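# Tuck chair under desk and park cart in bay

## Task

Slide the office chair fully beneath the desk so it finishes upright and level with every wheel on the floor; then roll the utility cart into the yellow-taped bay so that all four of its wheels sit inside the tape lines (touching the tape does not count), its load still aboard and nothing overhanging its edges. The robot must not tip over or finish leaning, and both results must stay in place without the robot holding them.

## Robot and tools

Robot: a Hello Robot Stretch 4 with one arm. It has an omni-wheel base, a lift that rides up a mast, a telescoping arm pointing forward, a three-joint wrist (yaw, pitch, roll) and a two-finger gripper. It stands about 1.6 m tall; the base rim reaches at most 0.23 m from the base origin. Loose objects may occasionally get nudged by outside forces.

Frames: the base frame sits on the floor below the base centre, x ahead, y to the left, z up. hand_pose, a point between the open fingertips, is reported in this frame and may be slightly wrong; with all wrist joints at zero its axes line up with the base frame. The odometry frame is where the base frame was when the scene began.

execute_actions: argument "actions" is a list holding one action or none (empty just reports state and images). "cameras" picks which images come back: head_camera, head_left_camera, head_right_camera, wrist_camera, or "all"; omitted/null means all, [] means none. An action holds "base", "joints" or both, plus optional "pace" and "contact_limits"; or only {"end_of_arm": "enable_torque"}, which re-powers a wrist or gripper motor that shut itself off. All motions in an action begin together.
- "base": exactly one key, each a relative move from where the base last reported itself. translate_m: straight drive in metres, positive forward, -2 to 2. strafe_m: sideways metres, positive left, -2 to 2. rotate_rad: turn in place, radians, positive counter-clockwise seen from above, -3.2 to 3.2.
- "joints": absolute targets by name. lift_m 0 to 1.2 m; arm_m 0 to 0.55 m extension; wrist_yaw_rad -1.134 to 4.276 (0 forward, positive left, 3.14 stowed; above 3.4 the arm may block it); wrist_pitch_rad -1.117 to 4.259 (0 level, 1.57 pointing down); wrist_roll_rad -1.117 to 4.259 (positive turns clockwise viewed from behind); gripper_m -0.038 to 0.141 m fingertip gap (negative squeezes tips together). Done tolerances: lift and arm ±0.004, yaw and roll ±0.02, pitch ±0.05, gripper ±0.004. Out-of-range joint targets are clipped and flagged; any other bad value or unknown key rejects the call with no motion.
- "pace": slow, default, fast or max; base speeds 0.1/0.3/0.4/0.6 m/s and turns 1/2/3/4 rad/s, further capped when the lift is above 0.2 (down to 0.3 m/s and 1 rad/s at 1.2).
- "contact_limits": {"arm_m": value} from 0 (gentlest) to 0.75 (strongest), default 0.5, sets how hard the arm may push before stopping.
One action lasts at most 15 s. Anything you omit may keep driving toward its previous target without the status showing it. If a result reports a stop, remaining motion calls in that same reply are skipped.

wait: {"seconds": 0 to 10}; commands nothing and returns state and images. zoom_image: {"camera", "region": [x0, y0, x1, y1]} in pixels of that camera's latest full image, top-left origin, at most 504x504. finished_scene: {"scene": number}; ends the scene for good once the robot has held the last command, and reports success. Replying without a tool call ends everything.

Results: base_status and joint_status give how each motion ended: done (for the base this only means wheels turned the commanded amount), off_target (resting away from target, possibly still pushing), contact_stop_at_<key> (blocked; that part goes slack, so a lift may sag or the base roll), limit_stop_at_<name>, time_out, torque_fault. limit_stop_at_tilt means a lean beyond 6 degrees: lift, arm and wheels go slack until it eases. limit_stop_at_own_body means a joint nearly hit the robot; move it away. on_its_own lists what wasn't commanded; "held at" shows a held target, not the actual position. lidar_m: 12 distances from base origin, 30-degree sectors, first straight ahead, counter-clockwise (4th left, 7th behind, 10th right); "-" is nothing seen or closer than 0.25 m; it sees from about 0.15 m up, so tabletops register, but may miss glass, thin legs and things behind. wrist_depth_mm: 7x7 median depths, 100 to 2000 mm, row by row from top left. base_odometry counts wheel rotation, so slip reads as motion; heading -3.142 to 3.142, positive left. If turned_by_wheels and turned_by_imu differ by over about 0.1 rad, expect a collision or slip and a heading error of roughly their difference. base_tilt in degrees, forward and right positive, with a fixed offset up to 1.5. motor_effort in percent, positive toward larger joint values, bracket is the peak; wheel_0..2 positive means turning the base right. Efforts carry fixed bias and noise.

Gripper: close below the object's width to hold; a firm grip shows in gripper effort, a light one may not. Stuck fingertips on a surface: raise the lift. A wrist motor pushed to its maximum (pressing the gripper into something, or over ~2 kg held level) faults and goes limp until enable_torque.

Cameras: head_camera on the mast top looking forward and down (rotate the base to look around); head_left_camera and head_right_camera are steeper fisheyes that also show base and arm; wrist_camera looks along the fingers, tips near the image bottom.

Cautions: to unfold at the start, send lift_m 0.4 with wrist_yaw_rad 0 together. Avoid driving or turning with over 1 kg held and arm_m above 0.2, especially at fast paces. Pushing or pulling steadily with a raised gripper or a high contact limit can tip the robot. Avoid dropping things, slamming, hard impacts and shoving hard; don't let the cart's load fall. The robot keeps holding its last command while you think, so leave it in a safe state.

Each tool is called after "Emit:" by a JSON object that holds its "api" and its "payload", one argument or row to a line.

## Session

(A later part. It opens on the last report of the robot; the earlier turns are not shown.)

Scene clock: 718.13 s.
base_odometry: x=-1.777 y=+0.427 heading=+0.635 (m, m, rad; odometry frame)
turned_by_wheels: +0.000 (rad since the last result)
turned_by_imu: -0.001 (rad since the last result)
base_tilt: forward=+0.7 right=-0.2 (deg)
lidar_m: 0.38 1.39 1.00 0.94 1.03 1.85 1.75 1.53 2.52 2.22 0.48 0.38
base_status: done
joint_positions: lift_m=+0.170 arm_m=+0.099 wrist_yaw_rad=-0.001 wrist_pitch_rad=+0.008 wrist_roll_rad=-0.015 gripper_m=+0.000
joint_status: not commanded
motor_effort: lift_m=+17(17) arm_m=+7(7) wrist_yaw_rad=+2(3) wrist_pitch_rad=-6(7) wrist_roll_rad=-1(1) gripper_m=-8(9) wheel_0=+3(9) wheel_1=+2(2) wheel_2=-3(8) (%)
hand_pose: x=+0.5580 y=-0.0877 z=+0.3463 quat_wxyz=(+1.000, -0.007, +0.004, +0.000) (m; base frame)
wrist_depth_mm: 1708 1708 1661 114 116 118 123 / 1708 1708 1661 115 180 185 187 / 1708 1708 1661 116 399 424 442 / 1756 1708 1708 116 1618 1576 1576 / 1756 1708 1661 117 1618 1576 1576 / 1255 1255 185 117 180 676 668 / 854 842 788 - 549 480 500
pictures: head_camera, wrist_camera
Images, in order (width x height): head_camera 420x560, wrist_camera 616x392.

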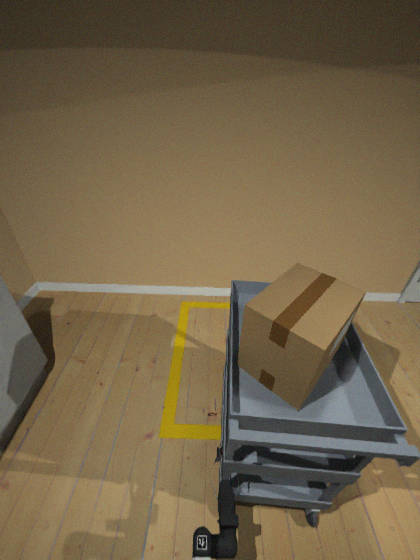

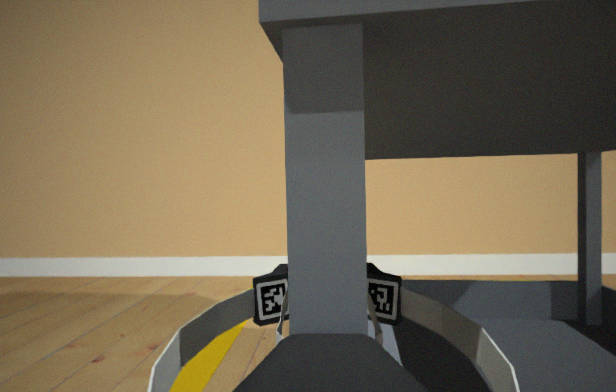

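Emit:
{"api": "execute_actions", "payload": {
  "actions": [
    {"base":{"strafe_m":-0.06},"pace":"slow"}
  ],
  "cameras": ["head_camera","wrist_camera"]
}}

Scene clock: 730.50 s.
base_odometry: x=-1.741 y=+0.379 heading=+0.635 (m, m, rad; odometry frame)
turned_by_wheels: +0.001 (rad since the last result)
turned_by_imu: +0.001 (rad since the last result)
base_tilt: forward=+0.8 right=-0.4 (deg)
lidar_m: 0.37 1.47 1.07 1.01 1.08 1.84 1.72 1.53 2.53 2.20 0.52 0.38
base_status: done
joint_positions: lift_m=+0.170 arm_m=+0.099 wrist_yaw_rad=+0.005 wrist_pitch_rad=+0.008 wrist_roll_rad=-0.015 gripper_m=+0.000
joint_status: not commanded
on_its_own: wrist_yaw_rad is at rest, and its effort (-15) is outside its rest range (-13 to +13)
motor_effort: lift_m=+17(16) arm_m=+6(7) wrist_yaw_rad=-15(17) wrist_pitch_rad=-7(7) wrist_roll_rad=-2(1) gripper_m=-8(8) wheel_0=+5(13) wheel_1=+1(2) wheel_2=+1(3) (%)
hand_pose: x=+0.5587 y=-0.0861 z=+0.3462 quat_wxyz=(+1.000, -0.007, +0.004, +0.002) (m; base frame)
wrist_depth_mm: 1756 1708 1708 115 117 118 123 / 1756 1708 1661 116 181 185 188 / 1756 1708 1661 116 407 424 442 / 1756 1756 1661 117 1618 1618 1537 / 1756 1708 1661 117 1618 1576 1576 / 1281 1229 185 117 181 691 654 / 854 798 831 - 549 455 504
pictures: head_camera, wrist_camera
Images, in order (width x height): head_camera 420x560, wrist_camera 616x392.

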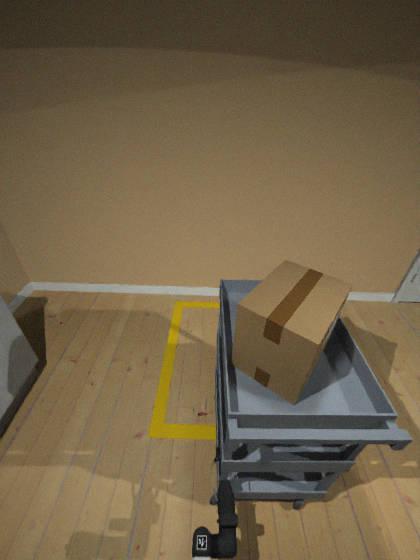

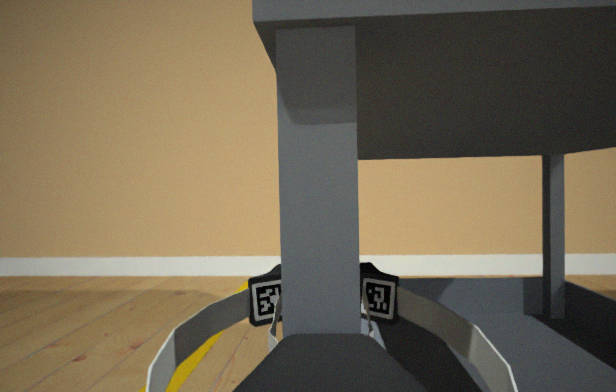

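Works. A bit more, then push.

Emit:
{"api": "execute_actions", "payload": {
  "actions": [
    {"base":{"strafe_m":-0.05},"pace":"slow"}
  ],
  "cameras": []
}}

Emit:
{"api": "execute_actions", "payload": {
  "actions": [
    {"base":{"translate_m":0.27},"pace":"slow"}
  ],
  "cameras": ["head_camera","wrist_camera"]
}}

Scene clock: 739.03 s.
base_odometry: x=-1.712 y=+0.339 heading=+0.636 (m, m, rad; odometry frame)
turned_by_wheels: +0.000 (rad since the last result)
turned_by_imu: +0.001 (rad since the last result)
base_tilt: forward=+0.7 right=-0.2 (deg)
lidar_m: 0.39 1.57 1.13 1.07 1.12 1.85 1.55 1.49 2.55 2.10 0.57 0.40
base_status: done
joint_positions: lift_m=+0.170 arm_m=+0.099 wrist_yaw_rad=+0.004 wrist_pitch_rad=+0.008 wrist_roll_rad=-0.015 gripper_m=+0.000
joint_status: not commanded
motor_effort: lift_m=+17(16) arm_m=+5(7) wrist_yaw_rad=-13(19) wrist_pitch_rad=-8(8) wrist_roll_rad=+0(1) gripper_m=-8(9) wheel_0=+5(10) wheel_1=-1(5) wheel_2=+2(1) (%)
hand_pose: x=+0.5588 y=-0.0863 z=+0.3461 quat_wxyz=(+1.000, -0.007, +0.004, +0.002) (m; base frame)
wrist_depth_mm: 1756 1708 1661 115 116 118 118 / 1708 1708 1661 117 180 184 187 / 1756 1708 1661 117 402 424 442 / 1756 1708 1708 118 1618 1576 1576 / 1756 1756 1708 118 1576 1576 1576 / 1281 1255 184 119 180 707 621 / 854 788 788 - 549 455 500
pictures: none
No camera images: the call's "cameras" was empty. Leave "cameras" out to get every camera's image.

Scene clock: 743.03 s.
base_odometry: x=-1.495 y=+0.499 heading=+0.636 (m, m, rad; odometry frame)
turned_by_wheels: +0.000 (rad since the last result)
turned_by_imu: -0.002 (rad since the last result)
base_tilt: forward=+0.9 right=-0.2 (deg)
lidar_m: 0.38 1.76 1.11 1.07 1.12 2.12 1.74 1.77 2.30 2.13 0.47 0.39
base_status: done
joint_positions: lift_m=+0.170 arm_m=+0.099 wrist_yaw_rad=-0.004 wrist_pitch_rad=+0.008 wrist_roll_rad=-0.015 gripper_m=+0.000
joint_status: not commanded
motor_effort: lift_m=+16(17) arm_m=+6(6) wrist_yaw_rad=+12(12) wrist_pitch_rad=-7(8) wrist_roll_rad=-1(1) gripper_m=-7(8) wheel_0=+1(5) wheel_1=+2(8) wheel_2=-4(12) (%)
hand_pose: x=+0.5581 y=-0.0886 z=+0.3463 quat_wxyz=(+1.000, -0.007, +0.004, -0.002) (m; base frame)
wrist_depth_mm: 1430 1430 1397 116 116 118 123 / 1430 1430 1397 121 180 184 187 / 1464 1430 1397 121 399 424 439 / 1464 1397 1430 121 1366 1336 1336 / 1464 1430 1430 122 1336 1366 1308 / 1281 1229 1042 123 175 661 640 / 842 854 798 - 544 480 504
pictures: head_camera, wrist_camera
Images, in order (width x height): head_camera 420x560, wrist_camera 616x392.

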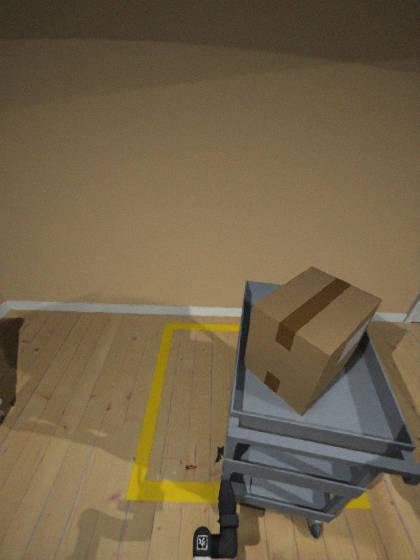

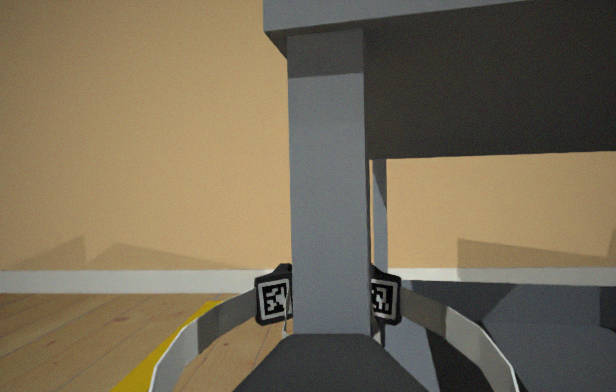

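Emit:
{"api": "execute_actions", "payload": {
  "actions": [
    {"joints":{"gripper_m":0.12}}
  ],
  "cameras": []
}}

Emit:
{"api": "execute_actions", "payload": {
  "actions": [
    {"base":{"translate_m":-0.2}}
  ],
  "cameras": []
}}

Emit:
{"api": "execute_actions", "payload": {
  "actions": [
    {"base":{"strafe_m":-0.42}}
  ],
  "cameras": ["head_camera","wrist_camera"]
}}

Scene clock: 764.90 s.
base_odometry: x=-1.495 y=+0.499 heading=+0.636 (m, m, rad; odometry frame)
turned_by_wheels: +0.000 (rad since the last result)
turned_by_imu: +0.000 (rad since the last result)
base_tilt: forward=+0.7 right=-0.3 (deg)
lidar_m: 0.39 1.76 1.11 1.08 1.12 2.12 1.74 1.77 2.30 2.13 0.49 0.39
base_status: not commanded
joint_positions: lift_m=+0.170 arm_m=+0.099 wrist_yaw_rad=-0.004 wrist_pitch_rad=+0.008 wrist_roll_rad=-0.015 gripper_m=+0.120
joint_status: all done
motor_effort: lift_m=+17(17) arm_m=+5(6) wrist_yaw_rad=+10(11) wrist_pitch_rad=-7(7) wrist_roll_rad=-1(0) gripper_m=+0(8) wheel_0=+1(1) wheel_1=+2(2) wheel_2=-4(4) (%)
hand_pose: x=+0.5581 y=-0.0886 z=+0.3463 quat_wxyz=(+1.000, -0.007, +0.004, -0.002) (m; base frame)
wrist_depth_mm: 1430 1397 1397 131 125 118 118 / 1430 1430 1397 136 180 184 186 / 1430 1430 1397 138 399 421 439 / 1464 1464 1430 138 1336 1366 1308 / 1464 1430 1397 139 1366 1366 1336 / 1281 1255 216 139 500 627 647 / 842 809 854 - 549 484 504
pictures: none
No camera images: the call's "cameras" was empty. Leave "cameras" out to get every camera's image.

Scene clock: 766.97 s.
base_odometry: x=-1.656 y=+0.380 heading=+0.635 (m, m, rad; odometry frame)
turned_by_wheels: +0.000 (rad since the last result)
turned_by_imu: +0.001 (rad since the last result)
base_tilt: forward=+0.7 right=-0.2 (deg)
lidar_m: 0.59 1.97 1.10 1.07 1.11 1.91 1.57 1.57 2.64 2.12 2.30 0.59
base_status: done
joint_positions: lift_m=+0.170 arm_m=+0.099 wrist_yaw_rad=+0.000 wrist_pitch_rad=+0.008 wrist_roll_rad=-0.015 gripper_m=+0.120
joint_status: not commanded
motor_effort: lift_m=+17(17) arm_m=+5(6) wrist_yaw_rad=+2(12) wrist_pitch_rad=-7(7) wrist_roll_rad=+0(0) gripper_m=+0(1) wheel_0=-1(5) wheel_1=+0(6) wheel_2=-2(9) (%)
hand_pose: x=+0.5584 y=-0.0875 z=+0.3462 quat_wxyz=(+1.000, -0.007, +0.004, +0.000) (m; base frame)
wrist_depth_mm: 1661 1618 1576 1576 317 297 282 / 1661 1618 1618 330 312 298 283 / 1661 1618 1618 1576 402 421 439 / 1661 1618 1618 1576 1576 1537 1499 / 1661 1618 1618 1537 1576 1576 831 / 1281 1229 217 340 640 621 715 / 854 798 842 - 549 484 504
pictures: none
No camera images: the call's "cameras" was empty. Leave "cameras" out to get every camera's image.

Scene clock: 769.70 s.
base_odometry: x=-1.406 y=+0.042 heading=+0.635 (m, m, rad; odometry frame)
turned_by_wheels: +0.000 (rad since the last result)
turned_by_imu: +0.000 (rad since the last result)
base_tilt: forward=+0.8 right=-0.3 (deg)
lidar_m: 0.51 0.58 1.55 1.49 1.55 1.92 1.51 1.61 1.86 1.70 1.86 1.97
base_status: done
joint_positions: lift_m=+0.170 arm_m=+0.099 wrist_yaw_rad=+0.000 wrist_pitch_rad=+0.008 wrist_roll_rad=-0.015 gripper_m=+0.120
joint_status: not commanded
motor_effort: lift_m=+18(18) arm_m=+5(6) wrist_yaw_rad=+0(0) wrist_pitch_rad=-7(7) wrist_roll_rad=-1(2) gripper_m=-1(0) wheel_0=-1(6) wheel_1=+0(7) wheel_2=-1(1) (%)
hand_pose: x=+0.5584 y=-0.0875 z=+0.3461 quat_wxyz=(+1.000, -0.007, +0.004, +0.000) (m; base frame)
wrist_depth_mm: 314 283 265 251 1537 1537 1499 / 306 285 265 252 1537 1537 1499 / 343 357 373 262 1537 1537 1499 / 1661 1618 1576 1576 1537 1537 1499 / 1661 1618 1576 891 1576 1537 1537 / 1255 683 217 259 820 991 1182 / 492 500 530 - 878 759 798
pictures: head_camera, wrist_camera
Images, in order (width x height): head_camera 420x560, wrist_camera 616x392.

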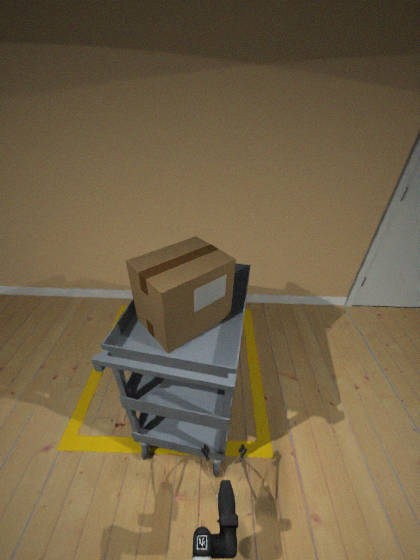

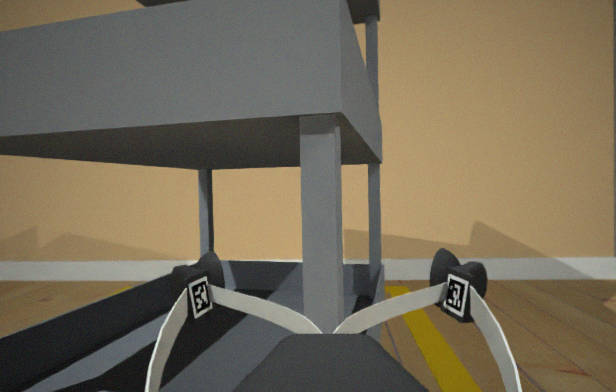

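Emit:
{"api": "execute_actions", "payload": {
  "actions": [
    {"base":{"translate_m":0.13},"joints":{"gripper_m":0.05},"pace":"slow"}
  ],
  "cameras": ["wrist_camera"]
}}

Emit:
{"api": "execute_actions", "payload": {
  "actions": [
    {"base":{"translate_m":0.22},"pace":"slow"}
  ],
  "cameras": ["head_camera","wrist_camera","head_left_camera"]
}}

Scene clock: 782.63 s.
base_odometry: x=-1.302 y=+0.119 heading=+0.636 (m, m, rad; odometry frame)
turned_by_wheels: +0.000 (rad since the last result)
turned_by_imu: +0.000 (rad since the last result)
base_tilt: forward=+0.8 right=-0.4 (deg)
lidar_m: 0.39 0.44 1.56 1.50 1.57 2.05 1.65 1.73 1.84 1.69 1.86 1.83
base_status: done
joint_positions: lift_m=+0.170 arm_m=+0.099 wrist_yaw_rad=+0.002 wrist_pitch_rad=+0.008 wrist_roll_rad=-0.015 gripper_m=+0.050
joint_status: all done
motor_effort: lift_m=+18(18) arm_m=+5(6) wrist_yaw_rad=-6(8) wrist_pitch_rad=-8(8) wrist_roll_rad=+0(1) gripper_m=-4(5) wheel_0=+4(6) wheel_1=+2(6) wheel_2=-2(5) (%)
hand_pose: x=+0.5586 y=-0.0868 z=+0.3460 quat_wxyz=(+1.000, -0.007, +0.004, +0.001) (m; base frame)
wrist_depth_mm: 146 137 129 122 1366 1397 1336 / 167 171 175 127 1397 1397 1366 / 345 359 375 128 1430 1397 1336 / 1537 1499 1499 128 1430 1397 1397 / 1537 1499 1499 129 1430 1397 1397 / 1281 676 216 129 193 1160 1160 / 477 500 525 - 820 759 809
pictures: wrist_camera
Images, in order (width x height): wrist_camera 616x392.

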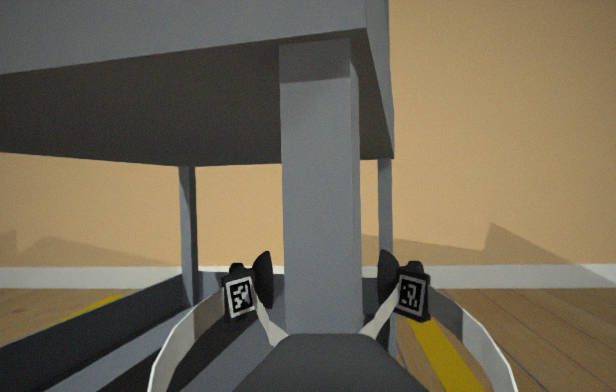

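Scene clock: 786.10 s.
base_odometry: x=-1.125 y=+0.249 heading=+0.635 (m, m, rad; odometry frame)
turned_by_wheels: -0.001 (rad since the last result)
turned_by_imu: -0.003 (rad since the last result)
base_tilt: forward=+0.7 right=-0.2 (deg)
lidar_m: 0.38 0.43 1.59 1.50 1.57 2.29 1.86 1.95 1.86 1.72 1.90 1.60
base_status: done
joint_positions: lift_m=+0.170 arm_m=+0.099 wrist_yaw_rad=-0.007 wrist_pitch_rad=+0.008 wrist_roll_rad=-0.015 gripper_m=+0.050
joint_status: not commanded
on_its_own: wrist_yaw_rad is at rest, and its effort (+17) is outside its rest range (-13 to +13)
motor_effort: lift_m=+18(18) arm_m=+6(6) wrist_yaw_rad=+17(23) wrist_pitch_rad=-7(9) wrist_roll_rad=-2(1) gripper_m=-3(4) wheel_0=-2(5) wheel_1=+0(6) wheel_2=-7(12) (%)
hand_pose: x=+0.5578 y=-0.0894 z=+0.3461 quat_wxyz=(+1.000, -0.007, +0.004, -0.003) (m; base frame)
wrist_depth_mm: 125 121 115 114 1182 1205 1160 / 169 172 176 116 1205 1182 1205 / 349 364 379 116 1229 1205 1182 / 1281 1281 1255 117 1205 1205 1182 / 1281 1281 1255 117 676 1205 1205 / 1255 715 196 118 183 1182 1138 / 480 504 521 - 831 768 809
pictures: head_camera, head_left_camera, wrist_camera
Images, in order (width x height): head_camera 420x560, head_left_camera 420x672, wrist_camera 616x392.

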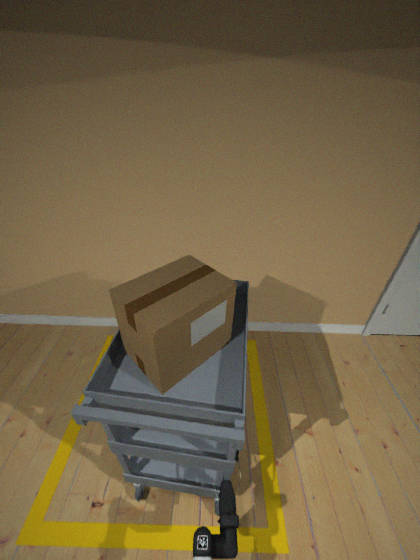

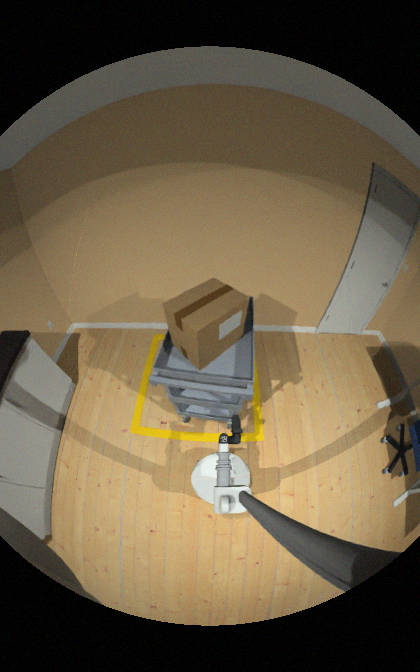

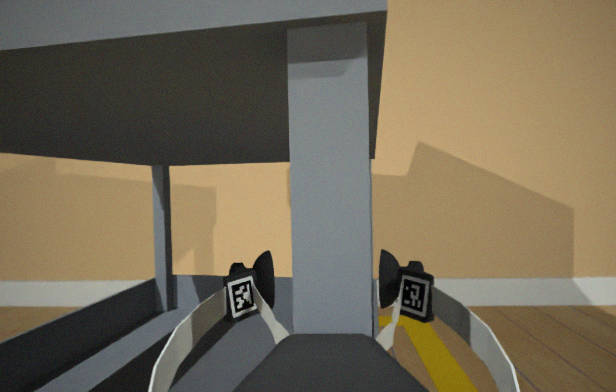

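Emit:
{"api": "execute_actions", "payload": {
  "actions": [
    {"base":{"translate_m":0.1},"pace":"slow"}
  ],
  "cameras": ["wrist_camera"]
}}

Emit:
{"api": "execute_actions", "payload": {
  "actions": [
    {"base":{"translate_m":-0.5},"joints":{"gripper_m":0.1}}
  ]
}}

Scene clock: 797.87 s.
base_odometry: x=-1.044 y=+0.309 heading=+0.634 (m, m, rad; odometry frame)
turned_by_wheels: -0.001 (rad since the last result)
turned_by_imu: -0.002 (rad since the last result)
base_tilt: forward=+0.7 right=-0.2 (deg)
lidar_m: 0.36 0.42 1.56 1.50 1.58 2.38 1.96 2.06 1.81 1.72 2.00 1.49
base_status: done
joint_positions: lift_m=+0.170 arm_m=+0.099 wrist_yaw_rad=-0.006 wrist_pitch_rad=+0.008 wrist_roll_rad=-0.015 gripper_m=+0.050
joint_status: not commanded
on_its_own: wrist_yaw_rad is at rest, and its effort (+18) is outside its rest range (-13 to +13)
motor_effort: lift_m=+18(18) arm_m=+5(6) wrist_yaw_rad=+18(22) wrist_pitch_rad=-7(8) wrist_roll_rad=-1(2) gripper_m=-4(4) wheel_0=-2(0) wheel_1=+0(4) wheel_2=-6(14) (%)
hand_pose: x=+0.5579 y=-0.0892 z=+0.3461 quat_wxyz=(+1.000, -0.007, +0.004, -0.003) (m; base frame)
wrist_depth_mm: 124 120 115 114 1098 1098 1060 / 169 172 176 116 1118 1098 1078 / 349 364 379 116 1098 1098 1078 / 1182 1160 1160 117 1118 1098 1098 / 1182 1160 1138 117 1098 1098 1098 / 1160 691 197 118 187 1098 1078 / 480 504 521 - 809 768 798
pictures: wrist_camera
Images, in order (width x height): wrist_camera 616x392.

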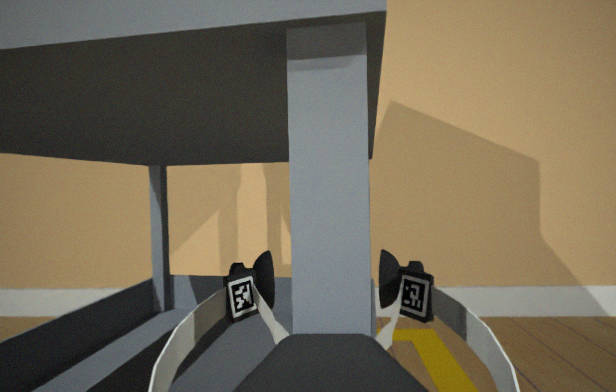

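Scene clock: 801.03 s.
base_odometry: x=-1.447 y=+0.012 heading=+0.634 (m, m, rad; odometry frame)
turned_by_wheels: +0.000 (rad since the last result)
turned_by_imu: +0.002 (rad since the last result)
base_tilt: forward=+0.9 right=-0.3 (deg)
lidar_m: 0.86 0.96 1.57 1.49 1.57 1.87 1.46 1.54 1.86 1.70 1.84 1.99
base_status: done
joint_positions: lift_m=+0.170 arm_m=+0.099 wrist_yaw_rad=+0.000 wrist_pitch_rad=+0.008 wrist_roll_rad=-0.015 gripper_m=+0.100
joint_status: all done
motor_effort: lift_m=+18(18) arm_m=+5(6) wrist_yaw_rad=+1(16) wrist_pitch_rad=-9(9) wrist_roll_rad=+2(1) gripper_m=-1(7) wheel_0=-1(9) wheel_1=-1(3) wheel_2=-1(9) (%)
hand_pose: x=+0.5586 y=-0.0875 z=+0.3460 quat_wxyz=(+1.000, -0.007, +0.004, +0.000) (m; base frame)
wrist_depth_mm: 1708 904 854 809 1576 1576 1537 / 1708 1661 1661 1098 1576 1576 1576 / 1708 668 640 615 1618 1618 1537 / 1661 1708 1661 1618 1576 1576 1537 / 1708 1661 1255 1205 1618 1618 1576 / 1281 683 201 615 1008 1008 1138 / 842 732 798 - 866 759 809
pictures: head_camera, head_left_camera, head_right_camera, wrist_camera
Images, in order (width x height): head_camera 420x560, head_left_camera 420x672, head_right_camera 420x672, wrist_camera 616x392.

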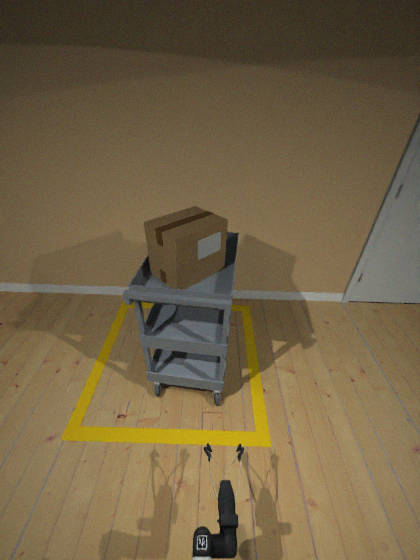

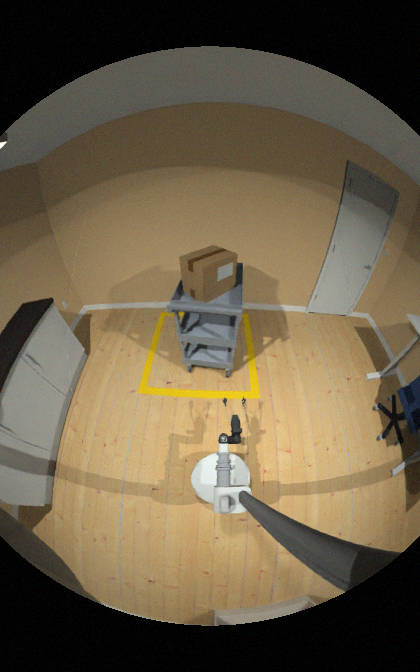

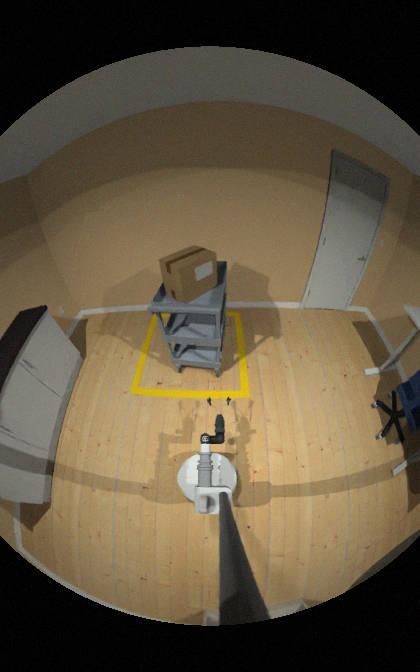

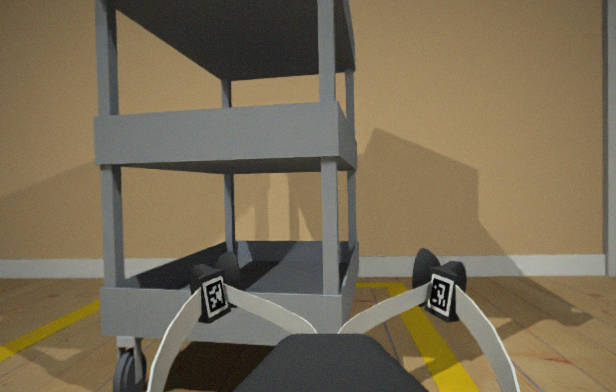

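Emit:
{"api": "zoom_image", "payload": {
  "camera": "head_camera",
  "region": [100,190,300,420]
}}

Region (100, 190, 300, 420) of head_camera's 420x560 image, scaled by 2.191, with more detail than that image has; it fills the left 438 columns of this view, and the rest is white.

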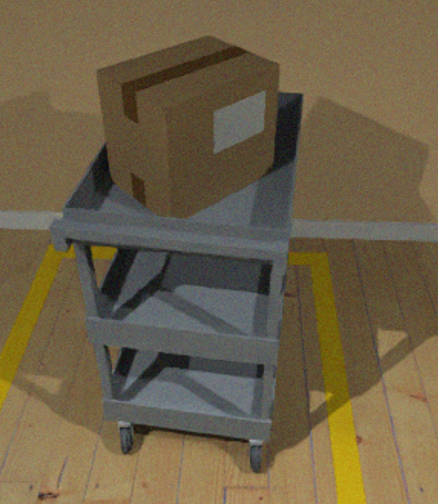

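Emit:
{"api": "execute_actions", "payload": {
  "actions": [
    {"base":{"strafe_m":0.45},"joints":{"arm_m":0.0}}
  ],
  "cameras": ["head_camera"]
}}

Emit:
{"api": "zoom_image", "payload": {
  "camera": "head_camera",
  "region": [150,180,400,420]
}}

Scene clock: 822.77 s.
base_odometry: x=-1.714 y=+0.375 heading=+0.634 (m, m, rad; odometry frame)
turned_by_wheels: +0.000 (rad since the last result)
turned_by_imu: -0.001 (rad since the last result)
base_tilt: forward=+0.9 right=-0.2 (deg)
lidar_m: 0.91 1.52 1.09 1.04 1.10 1.87 1.70 1.52 2.56 2.15 2.31 0.92
base_status: done
joint_positions: lift_m=+0.170 arm_m=+0.001 wrist_yaw_rad=+0.000 wrist_pitch_rad=+0.008 wrist_roll_rad=-0.015 gripper_m=+0.100
joint_status: all done
motor_effort: lift_m=+18(18) arm_m=-6(3) wrist_yaw_rad=-1(1) wrist_pitch_rad=-8(9) wrist_roll_rad=+1(1) gripper_m=-1(1) wheel_0=+0(7) wheel_1=-1(8) wheel_2=+1(0) (%)
hand_pose: x=+0.4604 y=-0.0874 z=+0.3460 quat_wxyz=(+1.000, -0.007, +0.004, +0.000) (m; base frame)
wrist_depth_mm: 1808 1756 1756 1708 866 866 1618 / 1808 1756 1756 1708 1336 1661 1661 / 1863 1808 1756 1756 741 707 683 / 1863 1756 1708 1756 1708 1661 1618 / 1808 1756 1756 1708 1308 1255 1661 / 1255 1281 201 1118 732 707 699 / 866 798 842 - 878 768 715
pictures: head_camera
Images, in order (width x height): head_camera 420x560.

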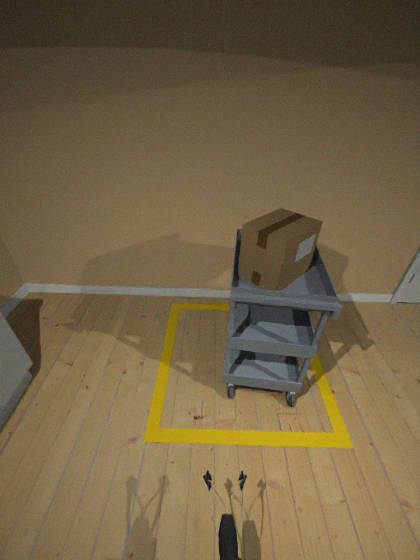

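Region (150, 180, 400, 420) of head_camera's 420x560 image, scaled by 2.016, with more detail than that image has; it fills the top 484 rows of this view, and the rest is white.

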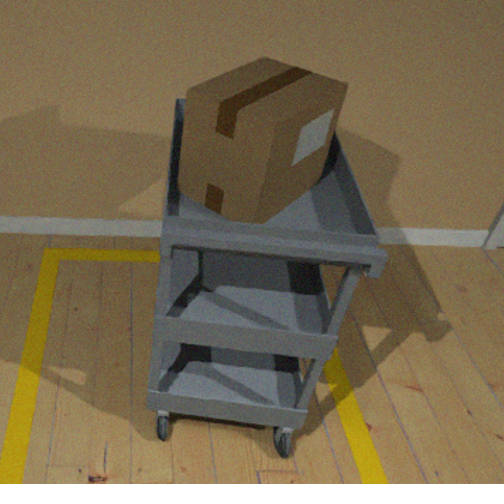

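Emit:
{"api": "finished_scene", "payload": {
  "scene": 1
}}

The scene is finished: the task was done.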